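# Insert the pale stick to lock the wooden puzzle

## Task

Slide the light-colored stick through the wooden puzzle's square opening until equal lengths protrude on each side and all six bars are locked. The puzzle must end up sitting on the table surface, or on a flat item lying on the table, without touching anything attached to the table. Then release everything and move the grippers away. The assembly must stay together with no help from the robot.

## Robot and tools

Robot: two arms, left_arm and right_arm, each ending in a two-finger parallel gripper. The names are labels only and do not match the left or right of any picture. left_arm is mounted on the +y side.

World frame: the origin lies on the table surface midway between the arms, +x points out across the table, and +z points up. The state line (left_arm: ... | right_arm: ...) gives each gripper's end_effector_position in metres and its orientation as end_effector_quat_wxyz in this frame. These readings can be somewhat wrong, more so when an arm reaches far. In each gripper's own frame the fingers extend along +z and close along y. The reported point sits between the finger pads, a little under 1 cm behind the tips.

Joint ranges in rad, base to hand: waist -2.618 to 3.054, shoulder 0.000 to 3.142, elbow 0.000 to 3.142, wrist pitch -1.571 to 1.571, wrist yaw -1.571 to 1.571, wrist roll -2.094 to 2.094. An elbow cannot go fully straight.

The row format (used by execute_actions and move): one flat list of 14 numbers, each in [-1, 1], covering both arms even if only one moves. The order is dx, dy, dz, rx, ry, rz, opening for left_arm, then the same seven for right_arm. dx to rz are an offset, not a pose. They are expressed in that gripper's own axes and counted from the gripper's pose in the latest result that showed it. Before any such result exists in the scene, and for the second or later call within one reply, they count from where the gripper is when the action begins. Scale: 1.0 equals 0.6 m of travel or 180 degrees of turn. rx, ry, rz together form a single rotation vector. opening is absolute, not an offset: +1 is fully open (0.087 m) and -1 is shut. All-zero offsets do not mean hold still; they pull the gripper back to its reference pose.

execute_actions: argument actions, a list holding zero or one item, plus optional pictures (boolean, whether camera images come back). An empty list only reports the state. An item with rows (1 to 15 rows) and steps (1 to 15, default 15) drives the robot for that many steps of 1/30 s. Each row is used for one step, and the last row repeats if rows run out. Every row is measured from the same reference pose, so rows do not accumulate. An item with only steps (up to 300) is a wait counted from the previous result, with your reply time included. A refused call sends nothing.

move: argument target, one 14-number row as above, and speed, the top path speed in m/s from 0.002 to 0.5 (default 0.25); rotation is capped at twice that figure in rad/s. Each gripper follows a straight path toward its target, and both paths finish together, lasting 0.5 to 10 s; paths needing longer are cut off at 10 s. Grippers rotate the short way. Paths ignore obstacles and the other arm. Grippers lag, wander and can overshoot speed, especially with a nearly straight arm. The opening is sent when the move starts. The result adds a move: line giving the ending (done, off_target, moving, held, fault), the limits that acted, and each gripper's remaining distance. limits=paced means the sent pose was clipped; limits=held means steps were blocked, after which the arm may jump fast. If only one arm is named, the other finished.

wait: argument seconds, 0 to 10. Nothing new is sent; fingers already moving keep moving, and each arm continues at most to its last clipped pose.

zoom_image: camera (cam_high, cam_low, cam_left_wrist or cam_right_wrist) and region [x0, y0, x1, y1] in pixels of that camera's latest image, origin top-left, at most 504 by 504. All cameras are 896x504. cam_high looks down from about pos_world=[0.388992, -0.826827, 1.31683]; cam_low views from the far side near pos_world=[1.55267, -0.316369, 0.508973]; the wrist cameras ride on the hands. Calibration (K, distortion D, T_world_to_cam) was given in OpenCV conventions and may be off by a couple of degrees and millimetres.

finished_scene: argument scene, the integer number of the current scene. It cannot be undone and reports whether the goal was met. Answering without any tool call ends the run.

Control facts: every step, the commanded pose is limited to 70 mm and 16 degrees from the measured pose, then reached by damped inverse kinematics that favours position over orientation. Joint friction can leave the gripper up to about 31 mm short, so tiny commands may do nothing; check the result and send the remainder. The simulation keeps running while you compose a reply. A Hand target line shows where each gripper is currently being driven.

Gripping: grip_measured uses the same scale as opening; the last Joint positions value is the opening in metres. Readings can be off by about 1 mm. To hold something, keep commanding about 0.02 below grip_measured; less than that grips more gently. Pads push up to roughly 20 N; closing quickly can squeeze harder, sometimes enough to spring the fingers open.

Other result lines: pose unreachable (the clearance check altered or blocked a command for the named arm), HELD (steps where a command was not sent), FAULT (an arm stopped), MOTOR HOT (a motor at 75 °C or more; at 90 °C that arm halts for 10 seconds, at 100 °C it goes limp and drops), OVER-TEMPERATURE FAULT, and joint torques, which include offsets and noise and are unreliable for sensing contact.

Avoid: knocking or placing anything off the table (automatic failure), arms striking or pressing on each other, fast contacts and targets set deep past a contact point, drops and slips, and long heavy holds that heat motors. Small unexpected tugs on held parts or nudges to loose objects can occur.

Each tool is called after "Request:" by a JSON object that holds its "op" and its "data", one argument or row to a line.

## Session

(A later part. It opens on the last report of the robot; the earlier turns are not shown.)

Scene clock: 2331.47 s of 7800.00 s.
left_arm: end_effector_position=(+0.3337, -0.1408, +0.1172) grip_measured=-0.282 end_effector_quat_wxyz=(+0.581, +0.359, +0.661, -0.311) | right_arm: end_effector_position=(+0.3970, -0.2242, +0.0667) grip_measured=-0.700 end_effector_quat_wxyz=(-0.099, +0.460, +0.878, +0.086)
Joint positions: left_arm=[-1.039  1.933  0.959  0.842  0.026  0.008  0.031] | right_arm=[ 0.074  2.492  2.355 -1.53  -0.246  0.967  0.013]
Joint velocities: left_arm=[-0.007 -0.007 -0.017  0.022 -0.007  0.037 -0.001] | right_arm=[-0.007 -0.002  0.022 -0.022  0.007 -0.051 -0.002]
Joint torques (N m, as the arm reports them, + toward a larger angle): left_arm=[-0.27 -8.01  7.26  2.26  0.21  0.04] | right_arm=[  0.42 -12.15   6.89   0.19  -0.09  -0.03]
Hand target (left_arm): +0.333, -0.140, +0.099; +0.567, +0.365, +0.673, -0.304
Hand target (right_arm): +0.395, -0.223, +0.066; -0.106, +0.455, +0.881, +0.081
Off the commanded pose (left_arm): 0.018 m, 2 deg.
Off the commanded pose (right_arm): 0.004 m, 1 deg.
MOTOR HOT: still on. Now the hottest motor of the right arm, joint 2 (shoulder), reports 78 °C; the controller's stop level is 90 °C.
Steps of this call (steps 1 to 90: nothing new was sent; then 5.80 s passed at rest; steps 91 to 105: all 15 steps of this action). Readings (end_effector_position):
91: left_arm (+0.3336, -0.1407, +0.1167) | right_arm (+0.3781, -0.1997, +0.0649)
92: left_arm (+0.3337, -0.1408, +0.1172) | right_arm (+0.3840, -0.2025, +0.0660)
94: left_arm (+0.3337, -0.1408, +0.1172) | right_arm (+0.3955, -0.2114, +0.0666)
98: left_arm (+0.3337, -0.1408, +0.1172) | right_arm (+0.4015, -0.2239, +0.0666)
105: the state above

Request:
{"op": "move", "data": {
  "target": [0.027,0,0.0037,0,0.0105,0,-0.33, 0.0665,0.0023,-0.160,-0.139,0.028,0,-1],
  "speed": 0.15
}}

Scene clock: 2427.83 s of 7800.00 s.
left_arm: end_effector_position=(+0.3337, -0.1408, +0.1173) grip_measured=-0.282 end_effector_quat_wxyz=(+0.581, +0.359, +0.661, -0.312) | right_arm: end_effector_position=(+0.3827, -0.2120, +0.1680) grip_measured=-1.000 end_effector_quat_wxyz=(-0.039, +0.461, +0.838, +0.290)
Joint positions: left_arm=[-1.039  1.933  0.959  0.842  0.026  0.008  0.031] | right_arm=[-0.009  2.059  1.921 -1.237 -0.564  0.992  0.   ]
Joint velocities: left_arm=[ 0.012  0.007 -0.012 -0.066 -0.007 -0.051 -0.001] | right_arm=[ 0.017  0.022 -0.007  0.051 -0.007 -0.022  0.   ]
Joint torques (N m, as the arm reports them, + toward a larger angle): left_arm=[-0.17 -8.45  7.1   2.33  0.15  0.04] | right_arm=[ -0.75 -11.42   4.25   1.2   -0.4    0.17]
Hand target (left_arm): +0.334, -0.140, +0.101; +0.570, +0.364, +0.671, -0.306
Hand target (right_arm): +0.383, -0.214, +0.168; -0.036, +0.465, +0.834, +0.295
Off the commanded pose (left_arm): 0.016 m, 2 deg.
Off the commanded pose (right_arm): 0.004 m, 1 deg.
MOTOR HOT: still on. Now the hottest motor of the right arm, joint 2 (shoulder), reports 79 °C; the controller's stop level is 90 °C.
After step 90, 91.43 s passed at rest.
move: off_target (left_arm)
camera_calibration (this result's frames):
cam_left_wrist: T_world_to_cam=[[-0.842309, -0.538994, 0.000554191, 0.205374], [-0.456799, 0.713313, -0.531526, 0.33348], [0.286094, -0.447963, -0.847042, 0.0792521], [0, 0, 0, 1]] pos_world=[0.302648, -0.091678, 0.244269]
cam_right_wrist: T_world_to_cam=[[-0.802903, -0.424278, -0.41873, 0.281957], [-0.495786, 0.0852774, 0.864248, 0.0781284], [-0.330973, 0.901508, -0.27882, 0.502639], [0, 0, 0, 1]] pos_world=[0.431479, -0.340167, 0.190688]

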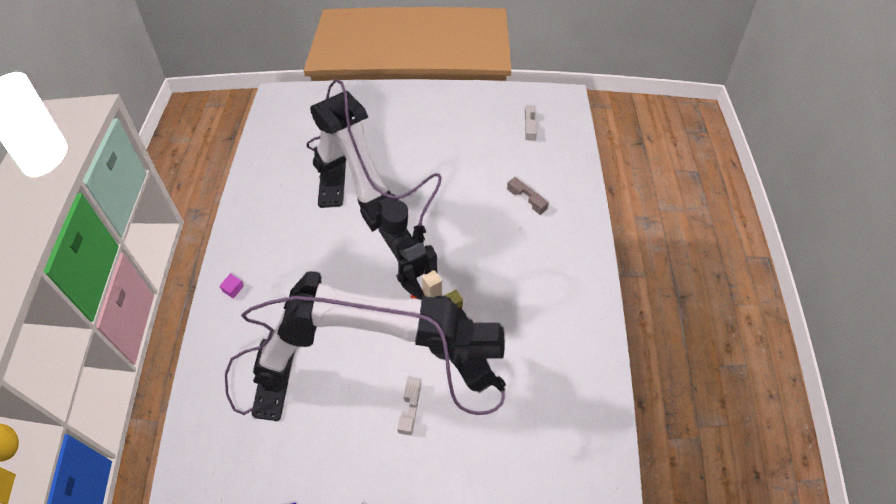

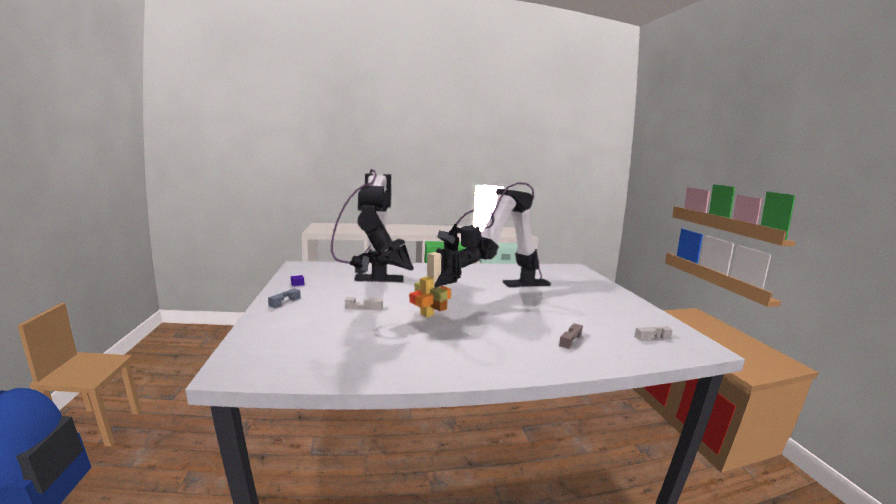

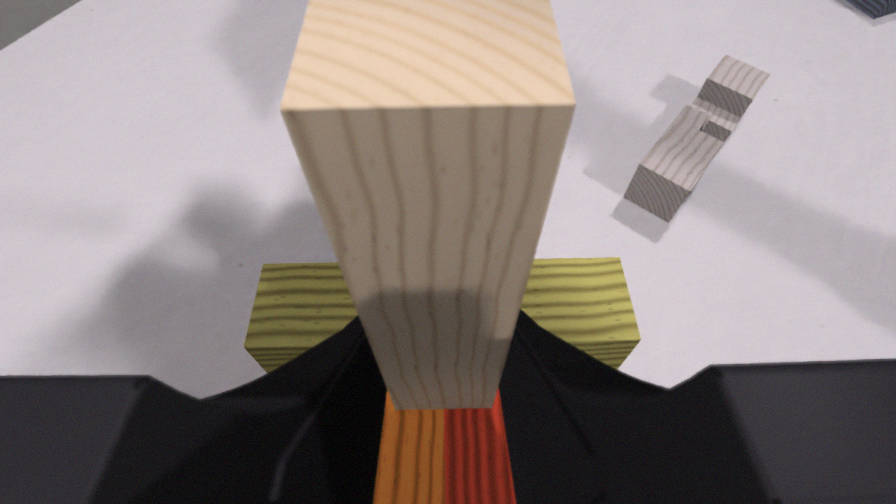

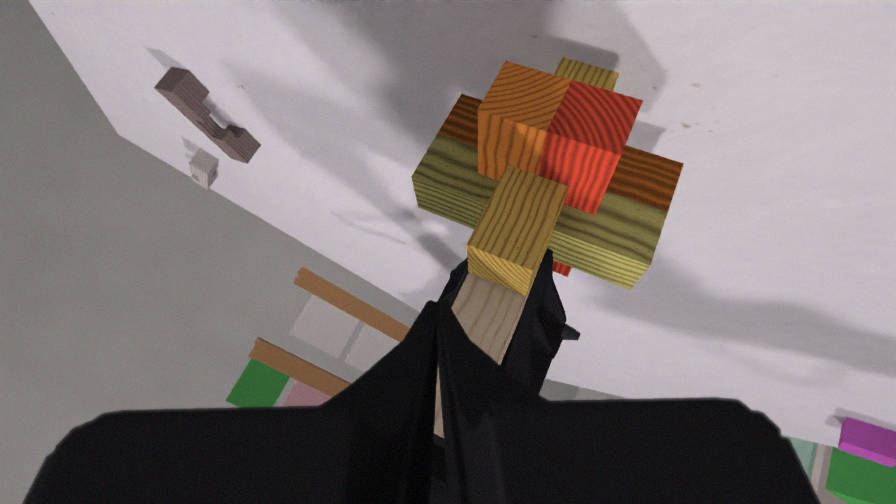

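Request:
{"op": "move", "data": {
  "target": [0.027,0,0.0037,0,0.0105,0,-0.33, 0.0903,-0.0282,0.0472,0,0,0,-1],
  "speed": 0.1
}}

Scene clock: 2445.57 s of 7800.00 s.
left_arm: end_effector_position=(+0.3337, -0.1408, +0.1173) grip_measured=-0.282 end_effector_quat_wxyz=(+0.581, +0.359, +0.661, -0.312) | right_arm: end_effector_position=(+0.3450, -0.1649, +0.1536) grip_measured=-1.000 end_effector_quat_wxyz=(-0.045, +0.460, +0.839, +0.288)
Joint positions: left_arm=[-1.039  1.933  0.959  0.842  0.026  0.008  0.031] | right_arm=[ 0.11   1.889  1.619 -1.048 -0.54   1.123  0.   ]
Joint velocities: left_arm=[-0.012 -0.007 -0.012  0.007 -0.022  0.022 -0.   ] | right_arm=[-0.012 -0.002 -0.007 -0.007  0.007 -0.022  0.   ]
Joint torques (N m, as the arm reports them, + toward a larger angle): left_arm=[-0.3  -8.27  7.29  2.35  0.18  0.  ] | right_arm=[  0.71 -10.39   4.42   1.3   -0.18   0.14]
Hand target (left_arm): +0.334, -0.140, +0.101; +0.570, +0.364, +0.671, -0.306
Hand target (right_arm): +0.344, -0.164, +0.153; -0.039, +0.461, +0.839, +0.288
Off the commanded pose (left_arm): 0.016 m, 2 deg.
Off the commanded pose (right_arm): 0.002 m, 1 deg.
MOTOR HOT: still on. Now the hottest motor of the right arm, joint 2 (shoulder), reports 78 °C; the controller's stop level is 90 °C.
After step 90, 13.57 s passed at rest.
move: off_target (left_arm)
camera_calibration (this result's frames):
cam_left_wrist: T_world_to_cam=[[-0.842309, -0.538994, 0.000554191, 0.205374], [-0.456799, 0.713313, -0.531526, 0.33348], [0.286094, -0.447963, -0.847042, 0.0792521], [0, 0, 0, 1]] pos_world=[0.302648, -0.091678, 0.244269]
cam_right_wrist: T_world_to_cam=[[-0.805169, -0.427912, -0.410603, 0.26456], [-0.486682, 0.0811296, 0.869804, 0.0632315], [-0.338887, 0.900172, -0.27358, 0.445438], [0, 0, 0, 1]] pos_world=[0.394742, -0.292892, 0.175493]

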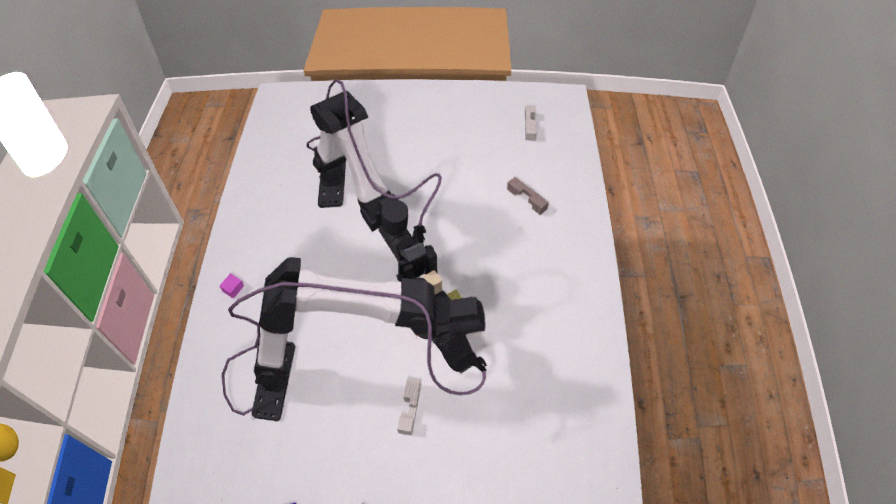

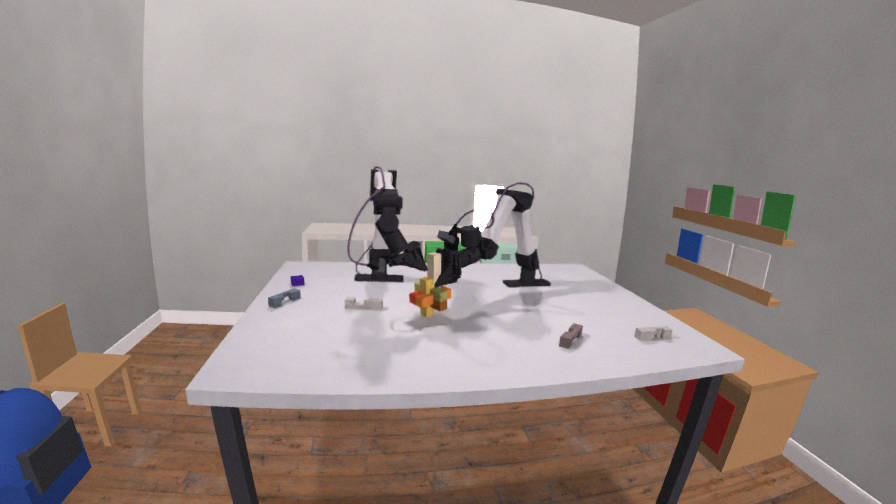

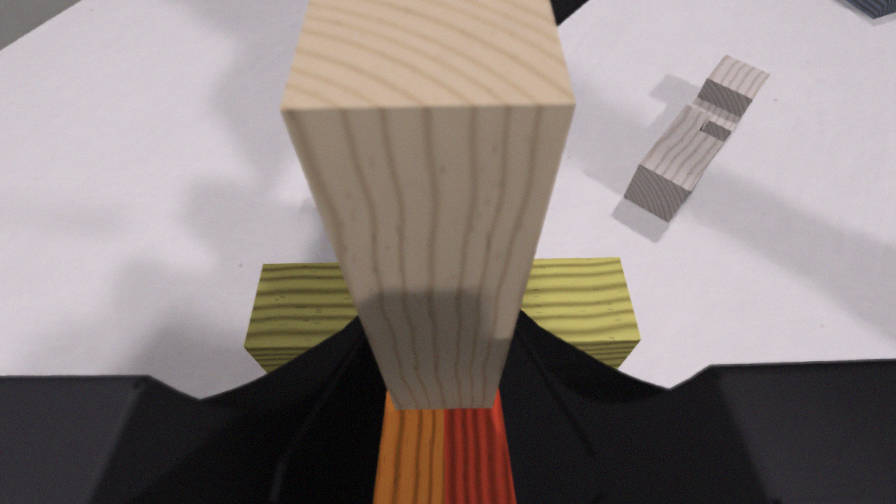

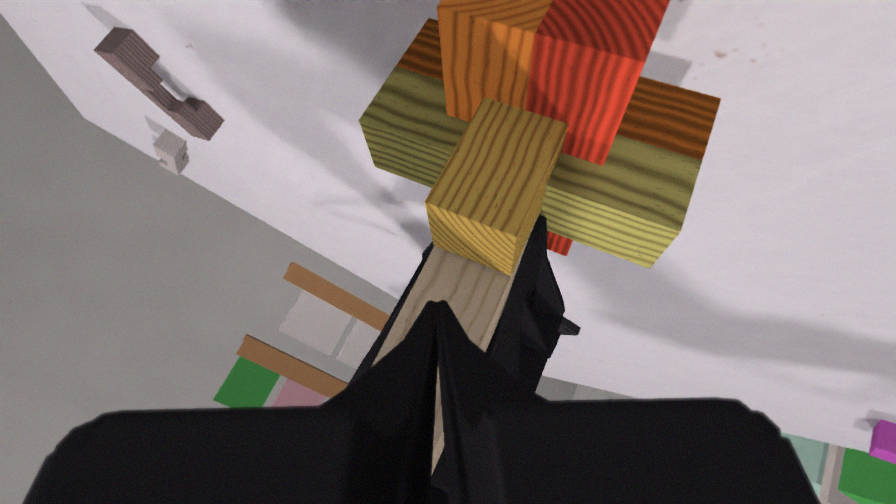

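Request:
{"op": "move", "data": {
  "target": [0.027,0,0.0037,0,0.0105,0,-0.33, 0.0045,-0.0195,0.0228,0,0,0,-1],
  "speed": 0.05
}}

Scene clock: 2455.93 s of 7800.00 s.
left_arm: end_effector_position=(+0.3337, -0.1408, +0.1173) grip_measured=-0.282 end_effector_quat_wxyz=(+0.581, +0.359, +0.661, -0.312) | right_arm: end_effector_position=(+0.3391, -0.1635, +0.1381) grip_measured=-1.000 end_effector_quat_wxyz=(-0.049, +0.462, +0.838, +0.286)
Joint positions: left_arm=[-1.039  1.933  0.959  0.842  0.026  0.008  0.031] | right_arm=[ 0.114  1.875  1.54  -0.989 -0.539  1.129  0.   ]
Joint velocities: left_arm=[ 0.007  0.002 -0.017  0.066 -0.037  0.022  0.   ] | right_arm=[ 0.007  0.007  0.002  0.007 -0.051  0.022  0.   ]
Joint torques (N m, as the arm reports them, + toward a larger angle): left_arm=[-0.26 -8.08  7.01  2.35  0.17  0.  ] | right_arm=[  0.74 -10.25   4.26   1.32  -0.27   0.12]
Hand target (left_arm): +0.334, -0.140, +0.101; +0.570, +0.364, +0.671, -0.306
Hand target (right_arm): +0.337, -0.161, +0.138; -0.045, +0.460, +0.839, +0.287
Off the commanded pose (left_arm): 0.016 m, 2 deg.
Off the commanded pose (right_arm): 0.004 m, 1 deg.
MOTOR HOT: still on. Now the hottest motor of the right arm, joint 2 (shoulder), reports 77 °C; the controller's stop level is 90 °C.
After step 90, 6.47 s passed at rest.
move: off_target (left_arm)
camera_calibration (this result's frames):
cam_left_wrist: T_world_to_cam=[[-0.842309, -0.538994, 0.000554191, 0.205374], [-0.456799, 0.713313, -0.531526, 0.33348], [0.286094, -0.447963, -0.847042, 0.0792521], [0, 0, 0, 1]] pos_world=[0.302648, -0.091678, 0.244269]
cam_right_wrist: T_world_to_cam=[[-0.809506, -0.426747, -0.40322, 0.254696], [-0.478486, 0.0815515, 0.8743, 0.0703761], [-0.340222, 0.900686, -0.270209, 0.437936], [0, 0, 0, 1]] pos_world=[0.388847, -0.291492, 0.159503]

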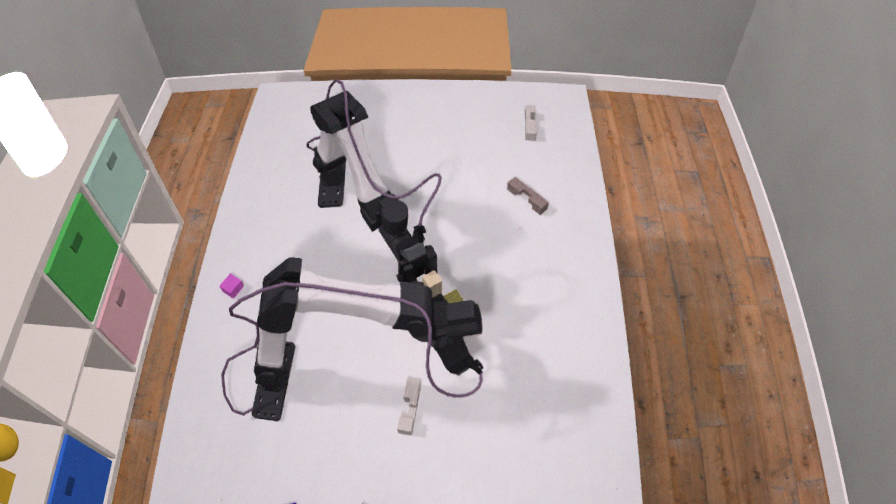

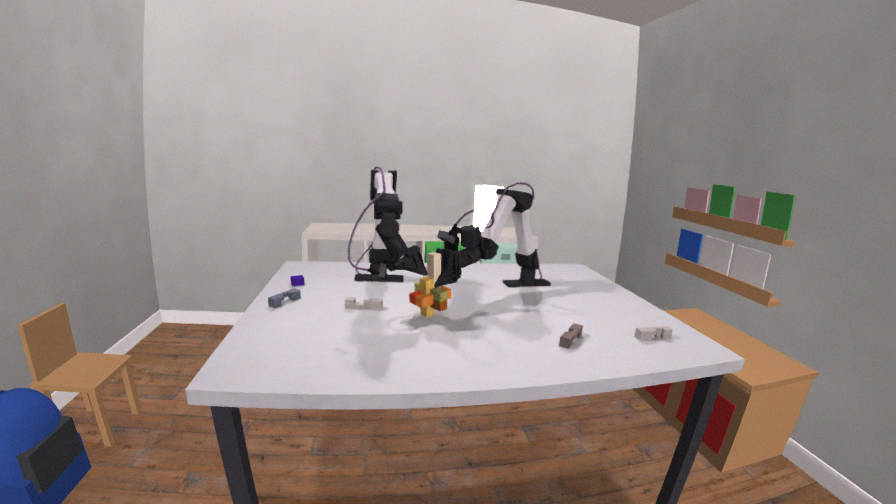

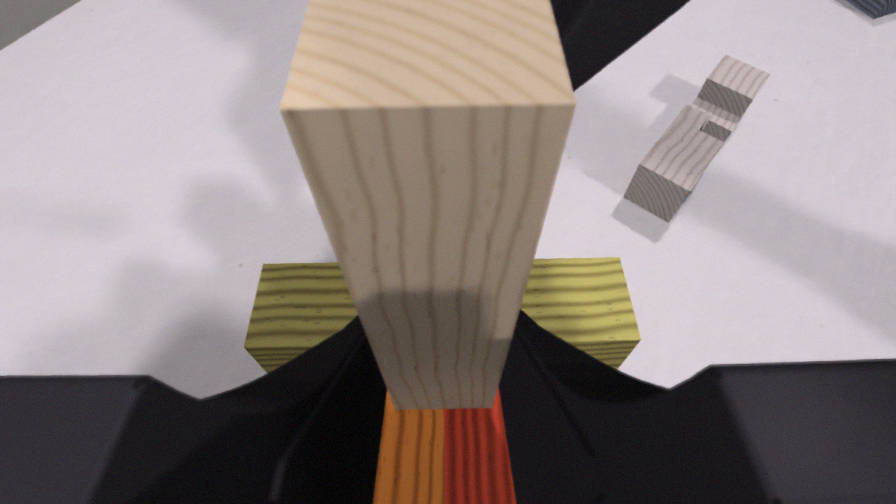

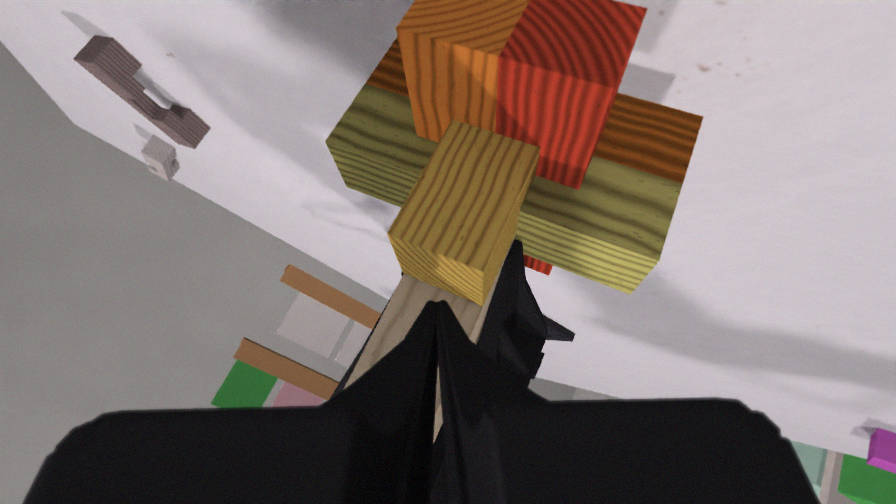

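Request:
{"op": "move", "data": {
  "target": [0.027,0,0.0037,0,0.0105,0,-0.33, 0.0203,0.002,0.0215,0,0,0,-1],
  "speed": 0.03
}}

Scene clock: 2473.90 s of 7800.00 s.
left_arm: end_effector_position=(+0.3337, -0.1408, +0.1173) grip_measured=-0.282 end_effector_quat_wxyz=(+0.581, +0.359, +0.661, -0.312) | right_arm: end_effector_position=(+0.3403, -0.1525, +0.1334) grip_measured=-1.000 end_effector_quat_wxyz=(-0.046, +0.464, +0.837, +0.285)
Joint positions: left_arm=[-1.039  1.933  0.959  0.842  0.026  0.008  0.031] | right_arm=[ 0.145  1.875  1.522 -0.948 -0.526  1.17   0.   ]
Joint velocities: left_arm=[ 0.007 -0.012  0.002  0.022 -0.007 -0.022  0.   ] | right_arm=[ 0.007  0.012  0.002 -0.007 -0.11   0.007  0.   ]
Joint torques (N m, as the arm reports them, + toward a larger angle): left_arm=[-0.29 -8.29  7.44  2.32  0.19 -0.01] | right_arm=[  1.06 -10.05   4.43   1.27  -0.3    0.15]
Hand target (left_arm): +0.334, -0.140, +0.101; +0.570, +0.364, +0.671, -0.306
Hand target (right_arm): +0.335, -0.147, +0.132; -0.049, +0.462, +0.839, +0.285
Off the commanded pose (left_arm): 0.016 m, 2 deg.
Off the commanded pose (right_arm): 0.007 m, 0 deg.
MOTOR HOT: still on. Now the hottest motor of the right arm, joint 2 (shoulder), reports 75 °C; the controller's stop level is 90 °C.
After step 90, 14.10 s passed at rest.
move: off_target (left_arm)
camera_calibration (this result's frames):
cam_left_wrist: T_world_to_cam=[[-0.842309, -0.538994, 0.000554191, 0.205374], [-0.456799, 0.713313, -0.531526, 0.33348], [0.286094, -0.447963, -0.847042, 0.0792521], [0, 0, 0, 1]] pos_world=[0.302648, -0.091678, 0.244269]
cam_right_wrist: T_world_to_cam=[[-0.811225, -0.423611, -0.403073, 0.25955], [-0.479621, 0.0877358, 0.873079, 0.0757076], [-0.334481, 0.901586, -0.274346, 0.425892], [0, 0, 0, 1]] pos_world=[0.389317, -0.280672, 0.155361]

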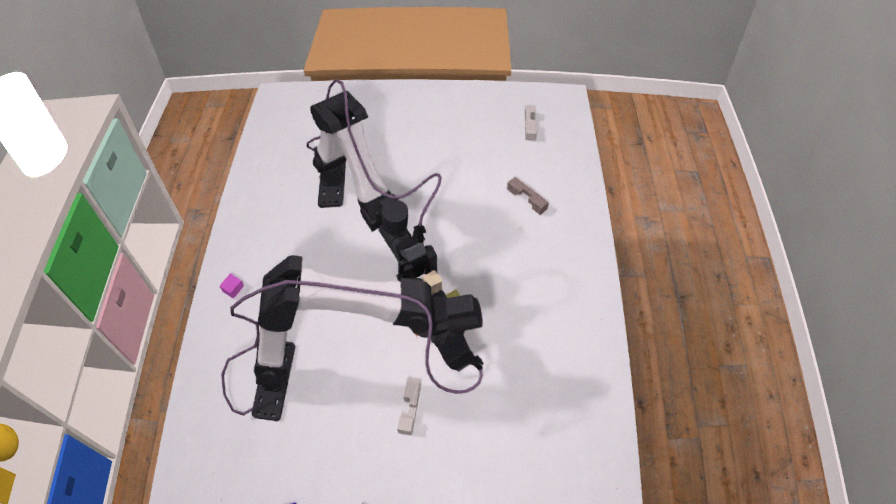

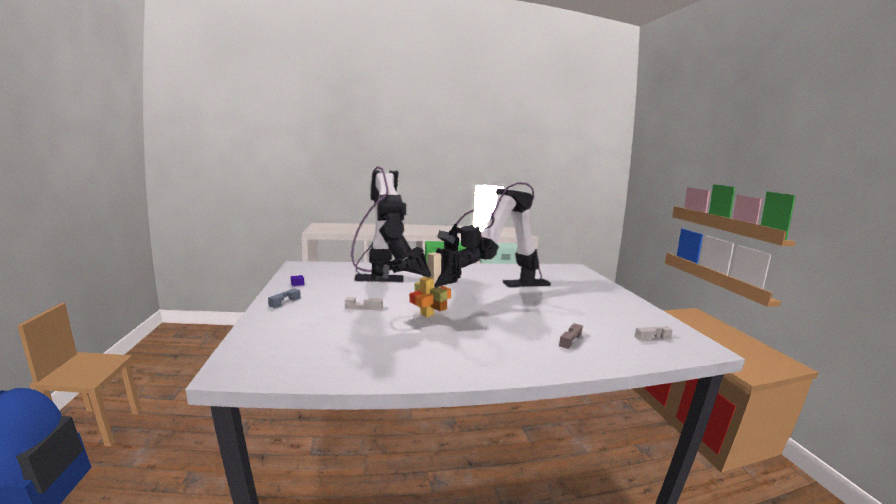

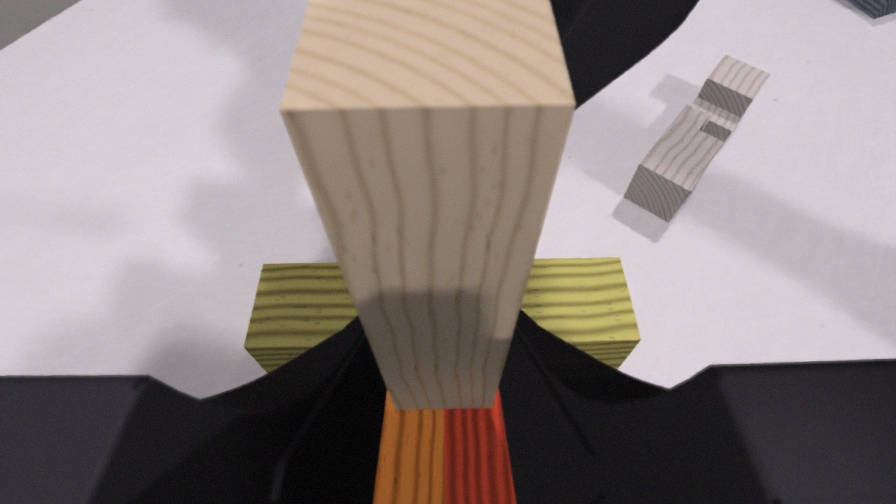

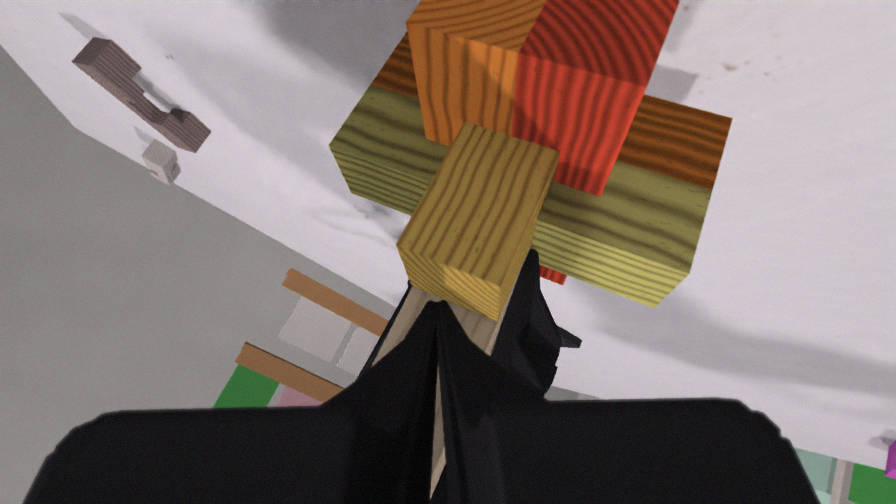

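Request:
{"op": "move", "data": {
  "target": [0.027,0,0.0037,0,0.0105,0,-0.33, -0.017,-0.0257,0.0484,0,0,0,-1],
  "speed": 0.02
}}

Scene clock: 2479.80 s of 7800.00 s.
left_arm: end_effector_position=(+0.3357, -0.1394, +0.1173) grip_measured=-0.282 end_effector_quat_wxyz=(+0.580, +0.349, +0.666, -0.312) | right_arm: end_effector_position=(+0.3445, -0.1492, +0.1277) grip_measured=-1.000 end_effector_quat_wxyz=(-0.040, +0.455, +0.832, +0.314)
Joint positions: left_arm=[-1.037  1.933  0.959  0.842  0.015 -0.01   0.031] | right_arm=[ 0.138  1.866  1.457 -0.846 -0.571  1.172  0.   ]
Joint velocities: left_arm=[-0.017 -0.027 -0.012 -0.066 -0.037  0.037  0.001] | right_arm=[-0.022 -0.022 -0.007 -0.037 -0.007 -0.022  0.   ]
Joint torques (N m, as the arm reports them, + toward a larger angle): left_arm=[-0.69 -8.34  7.3   2.31  0.29  0.2 ] | right_arm=[ 0.7  -7.12  2.68  1.51  0.22 -0.08]
Hand target (left_arm): +0.334, -0.140, +0.101; +0.570, +0.364, +0.671, -0.306
Hand target (right_arm): +0.338, -0.152, +0.100; -0.047, +0.464, +0.838, +0.284
Off the commanded pose (left_arm): 0.017 m, 2 deg.
Off the commanded pose (right_arm): 0.029 m, 4 deg.
MOTOR HOT: still on. Now the hottest motor of the right arm, joint 2 (shoulder), reports 74 °C; the controller's stop level is 90 °C.
After step 90, 0.97 s passed at rest.
move: off_target (left_arm, right_arm)
camera_calibration (this result's frames):
cam_left_wrist: T_world_to_cam=[[-0.833673, -0.552, 0.0168709, 0.201184], [-0.47507, 0.701241, -0.531573, 0.337882], [0.281598, -0.451173, -0.846844, 0.0803228], [0, 0, 0, 1]] pos_world=[0.305621, -0.0896438, 0.244236]
cam_right_wrist: T_world_to_cam=[[-0.791652, -0.406409, -0.456201, 0.264619], [-0.516075, 0.0451236, 0.855354, 0.0908647], [-0.327038, 0.912576, -0.24546, 0.418199], [0, 0, 0, 1]] pos_world=[0.393146, -0.278195, 0.145649]

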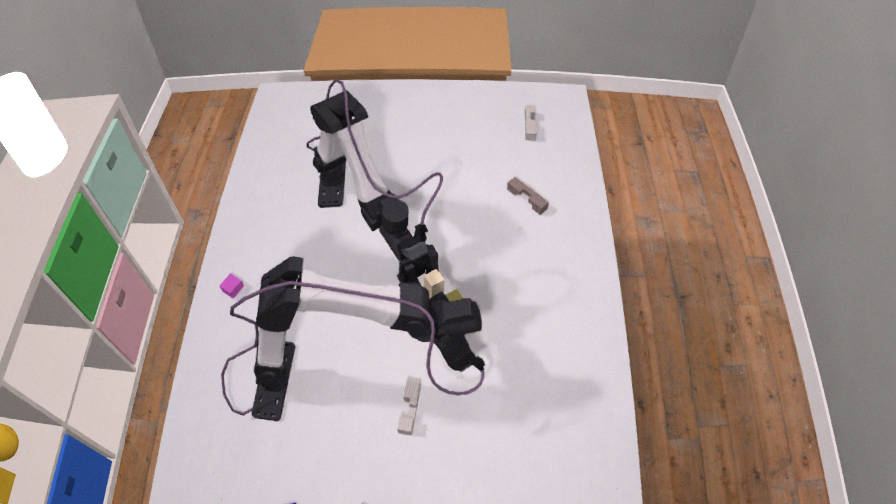

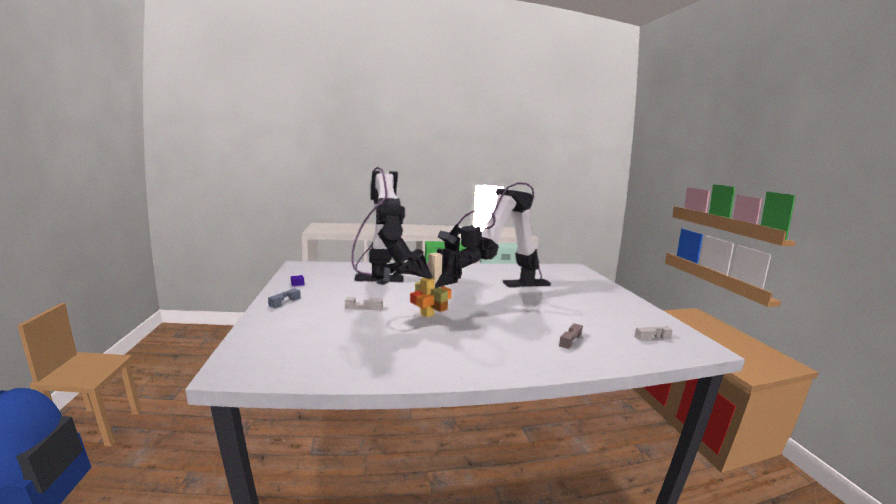

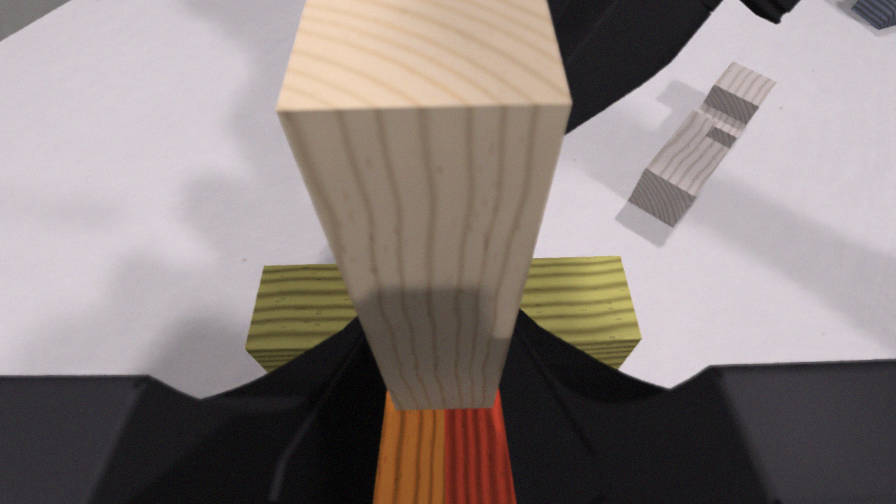

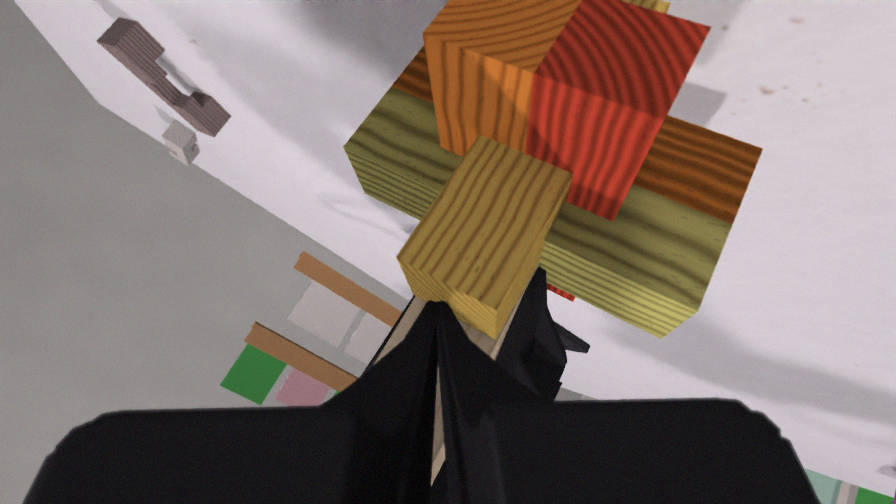

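Request:
{"op": "execute_actions", "data": {
  "actions": [
    {"rows": [[0.06,0,0,0,0.03,0,-0.34, -0.0134,-0.0327,0.0319,0.0189,-0.0069,0.0052,-1],[0.06,0,0,0,0.03,0,-0.34, -0.0134,-0.0327,0.0319,0.0189,-0.0069,0.0052,-1],[0.06,0,0,0,0.03,0,-0.34, -0.0134,-0.0327,0.0319,0.0189,-0.0069,0.0052,-1],[0.09,0,-0.003,0,0.045,0,-0.34, -0.0134,-0.0327,0.0319,0.0189,-0.0069,0.0052,-1],[0.09,0,-0.003,0,0.045,0,-0.34, -0.0134,-0.0327,0.0319,0.0189,-0.0069,0.0052,-1],[0.09,0,-0.003,0,0.045,0,-0.34, -0.0134,-0.0327,0.0319,0.0189,-0.0069,0.0052,-1],[0.114,0,-0.0045,0,0.0585,0,-0.34, -0.0134,-0.0327,0.0319,0.0189,-0.0069,0.0052,-1]], "steps": 15}
  ]
}}

Scene clock: 2503.30 s of 7800.00 s.
left_arm: end_effector_position=(+0.3361, -0.1389, +0.1157) grip_measured=-0.282 end_effector_quat_wxyz=(+0.578, +0.345, +0.670, -0.313) | right_arm: end_effector_position=(+0.3450, -0.1491, +0.1278) grip_measured=-1.000 end_effector_quat_wxyz=(-0.039, +0.455, +0.832, +0.315)
Joint positions: left_arm=[-1.036  1.935  0.959  0.839  0.01  -0.019  0.031] | right_arm=[ 0.138  1.866  1.457 -0.843 -0.572  1.172  0.   ]
Joint velocities: left_arm=[-0.007 -0.007  0.002 -0.066 -0.081  0.11  -0.001] | right_arm=[ 0.002 -0.012  0.002 -0.022 -0.081 -0.11   0.   ]
Joint torques (N m, as the arm reports them, + toward a larger angle): left_arm=[-0.22 -5.84  5.41  1.34  0.23  0.14] | right_arm=[ 0.82 -7.21  2.87  1.41  0.23 -0.08]
Hand target (left_arm): +0.326, -0.125, +0.053; +0.517, +0.375, +0.717, -0.280
Hand target (right_arm): +0.337, -0.153, +0.101; -0.048, +0.464, +0.838, +0.283
Off the commanded pose (left_arm): 0.067 m, 10 deg.
Off the commanded pose (right_arm): 0.029 m, 4 deg.
MOTOR HOT: cleared. Now the hottest motor of the right arm, joint 2 (shoulder), reports 68 °C.
Steps of this call (steps 1 to 90: nothing new was sent; then 20.00 s passed at rest; steps 91 to 105: all 15 steps of this action). Readings (end_effector_position):
91: left_arm (+0.3359, -0.1392, +0.1170) | right_arm (+0.3446, -0.1492, +0.1277)
92: left_arm (+0.3360, -0.1391, +0.1169) | right_arm (+0.3446, -0.1491, +0.1277)
94: left_arm (+0.3360, -0.1390, +0.1163) | right_arm (+0.3448, -0.1491, +0.1278)
98: left_arm (+0.3361, -0.1389, +0.1157) | right_arm (+0.3450, -0.1491, +0.1278)
105: the state above
camera_calibration (this result's frames):
cam_left_wrist: T_world_to_cam=[[-0.830063, -0.55709, 0.0254279, 0.198923], [-0.484463, 0.697766, -0.527653, 0.339101], [0.276207, -0.450304, -0.849079, 0.0813482], [0, 0, 0, 1]] pos_world=[0.306931, -0.0891641, 0.242941]
cam_right_wrist: T_world_to_cam=[[-0.790188, -0.406159, -0.458952, 0.265054], [-0.518639, 0.0441824, 0.853851, 0.0919533], [-0.326522, 0.912734, -0.245562, 0.418143], [0, 0, 0, 1]] pos_world=[0.393665, -0.278062, 0.145813]

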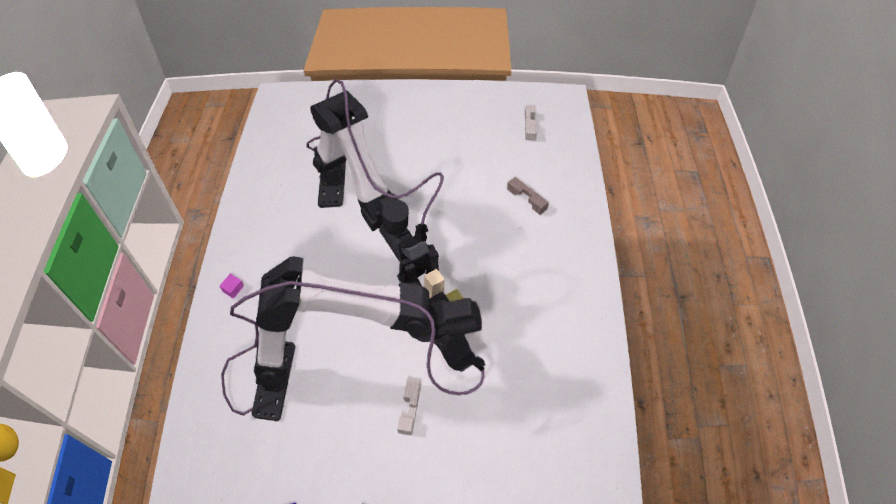

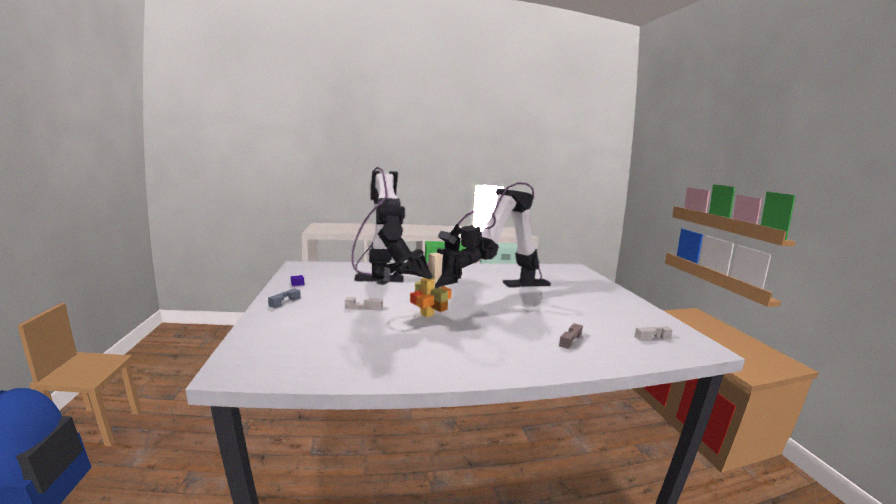

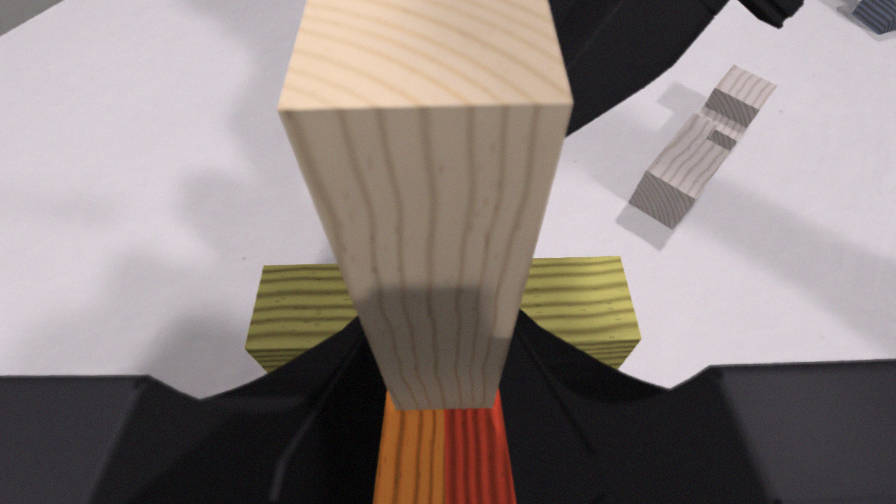

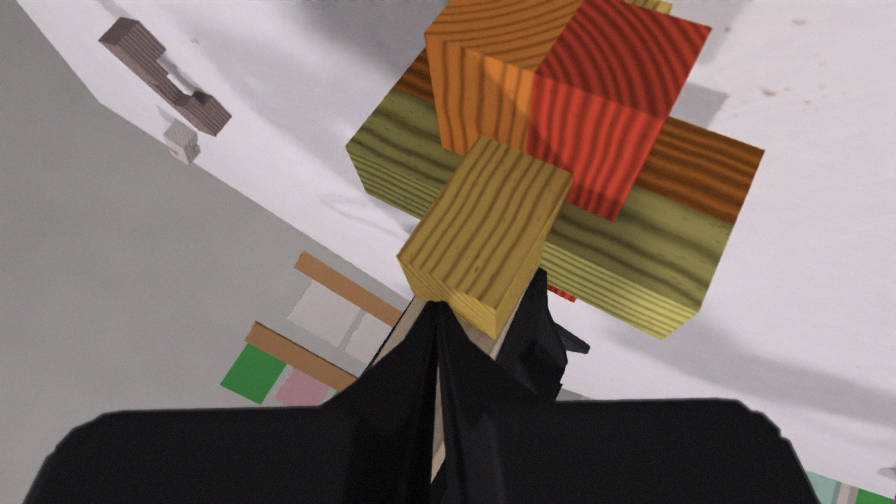

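Request:
{"op": "zoom_image", "data": {
  "camera": "cam_left_wrist",
  "region": [360, 340, 530, 460]
}}

Region (360, 340, 530, 460) of cam_left_wrist's 896x504 image, scaled by 2.965, with more detail than that image has; it fills the top 356 rows of this view, and the rest is white.

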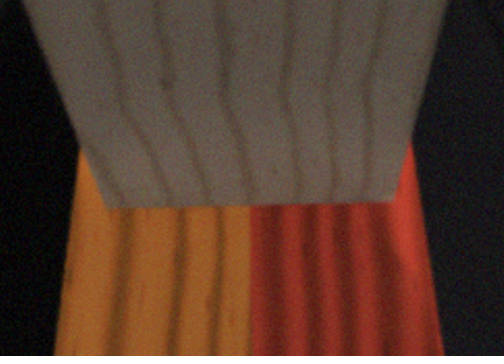

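Request:
{"op": "move", "data": {
  "target": [0.027,0,0.0037,0,0.0105,0.006,-0.33, 0.002,0.026,-0.0457,0,0,0,-1],
  "speed": 0.05
}}

Scene clock: 2562.10 s of 7800.00 s.
left_arm: end_effector_position=(+0.3360, -0.1392, +0.1175) grip_measured=-0.282 end_effector_quat_wxyz=(+0.580, +0.346, +0.668, -0.314) | right_arm: end_effector_position=(+0.3479, -0.1543, +0.1562) grip_measured=-1.000 end_effector_quat_wxyz=(-0.038, +0.455, +0.832, +0.316)
Joint positions: left_arm=[-1.036  1.933  0.959  0.842  0.013 -0.016  0.031] | right_arm=[ 0.123  1.864  1.567 -0.962 -0.577  1.155  0.   ]
Joint velocities: left_arm=[ 0.007 -0.012  0.002 -0.037 -0.037 -0.022 -0.001] | right_arm=[-0.007  0.012 -0.017 -0.007 -0.051 -0.007  0.   ]
Joint torques (N m, as the arm reports them, + toward a larger angle): left_arm=[-0.42 -8.18  7.27  2.3   0.2   0.17] | right_arm=[-0.65 -8.4   7.45  1.1  -0.32 -0.15]
Hand target (left_arm): +0.336, -0.138, +0.100; +0.570, +0.356, +0.676, -0.302
Hand target (right_arm): +0.350, -0.157, +0.158; -0.039, +0.455, +0.832, +0.315
Off the commanded pose (left_arm): 0.018 m, 2 deg.
Off the commanded pose (right_arm): 0.004 m, 0 deg.
After step 90, 54.70 s passed at rest.
move: off_target (left_arm)
camera_calibration (this result's frames):
cam_left_wrist: T_world_to_cam=[[-0.831603, -0.554879, 0.0233669, 0.199644], [-0.480303, 0.697438, -0.531874, 0.339253], [0.278828, -0.453531, -0.846501, 0.0810638], [0, 0, 0, 1]] pos_world=[0.306366, -0.0890648, 0.244395]
cam_right_wrist: T_world_to_cam=[[-0.789189, -0.405686, -0.461085, 0.278292], [-0.520666, 0.0437926, 0.852637, 0.0702409], [-0.325711, 0.912963, -0.245787, 0.430655], [0, 0, 0, 1]] pos_world=[0.396466, -0.283349, 0.174276]

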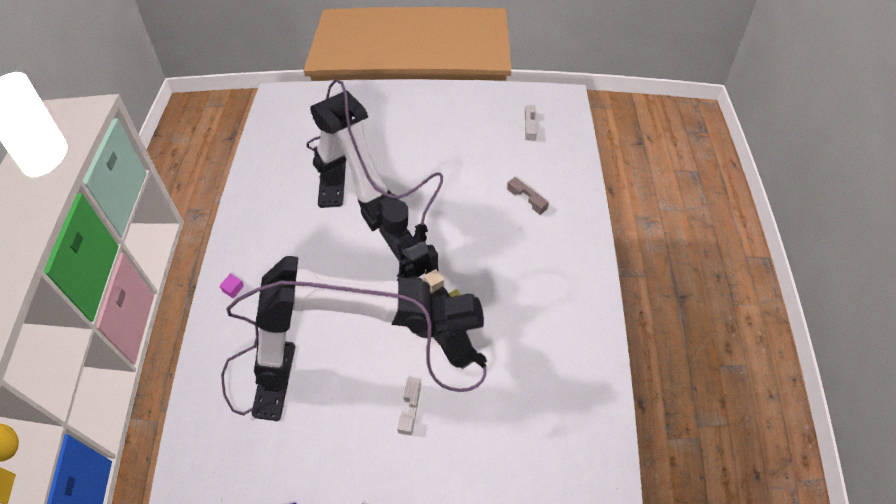

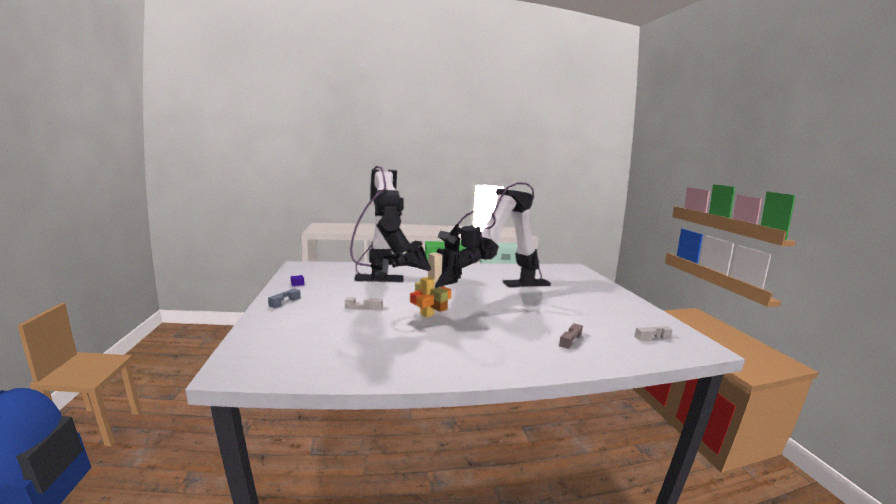

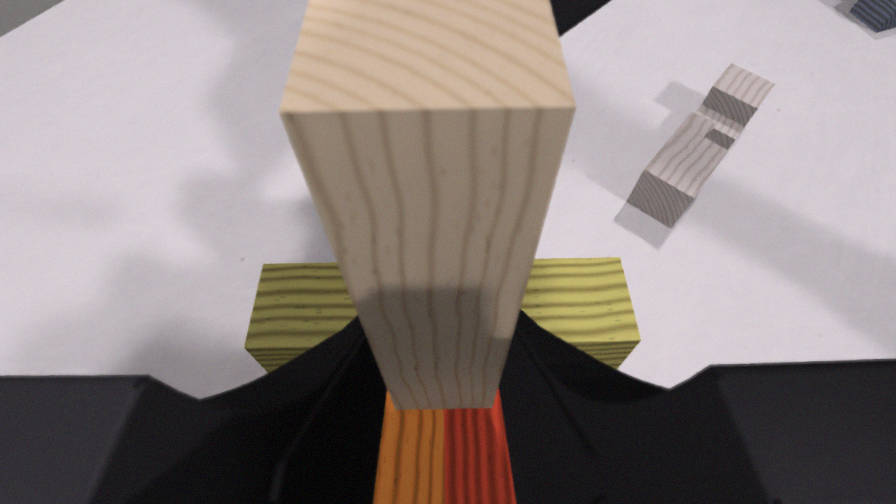

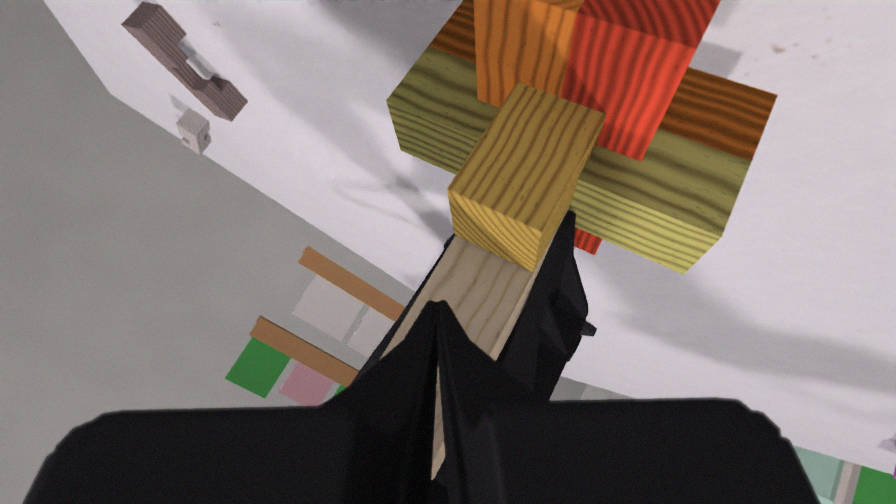

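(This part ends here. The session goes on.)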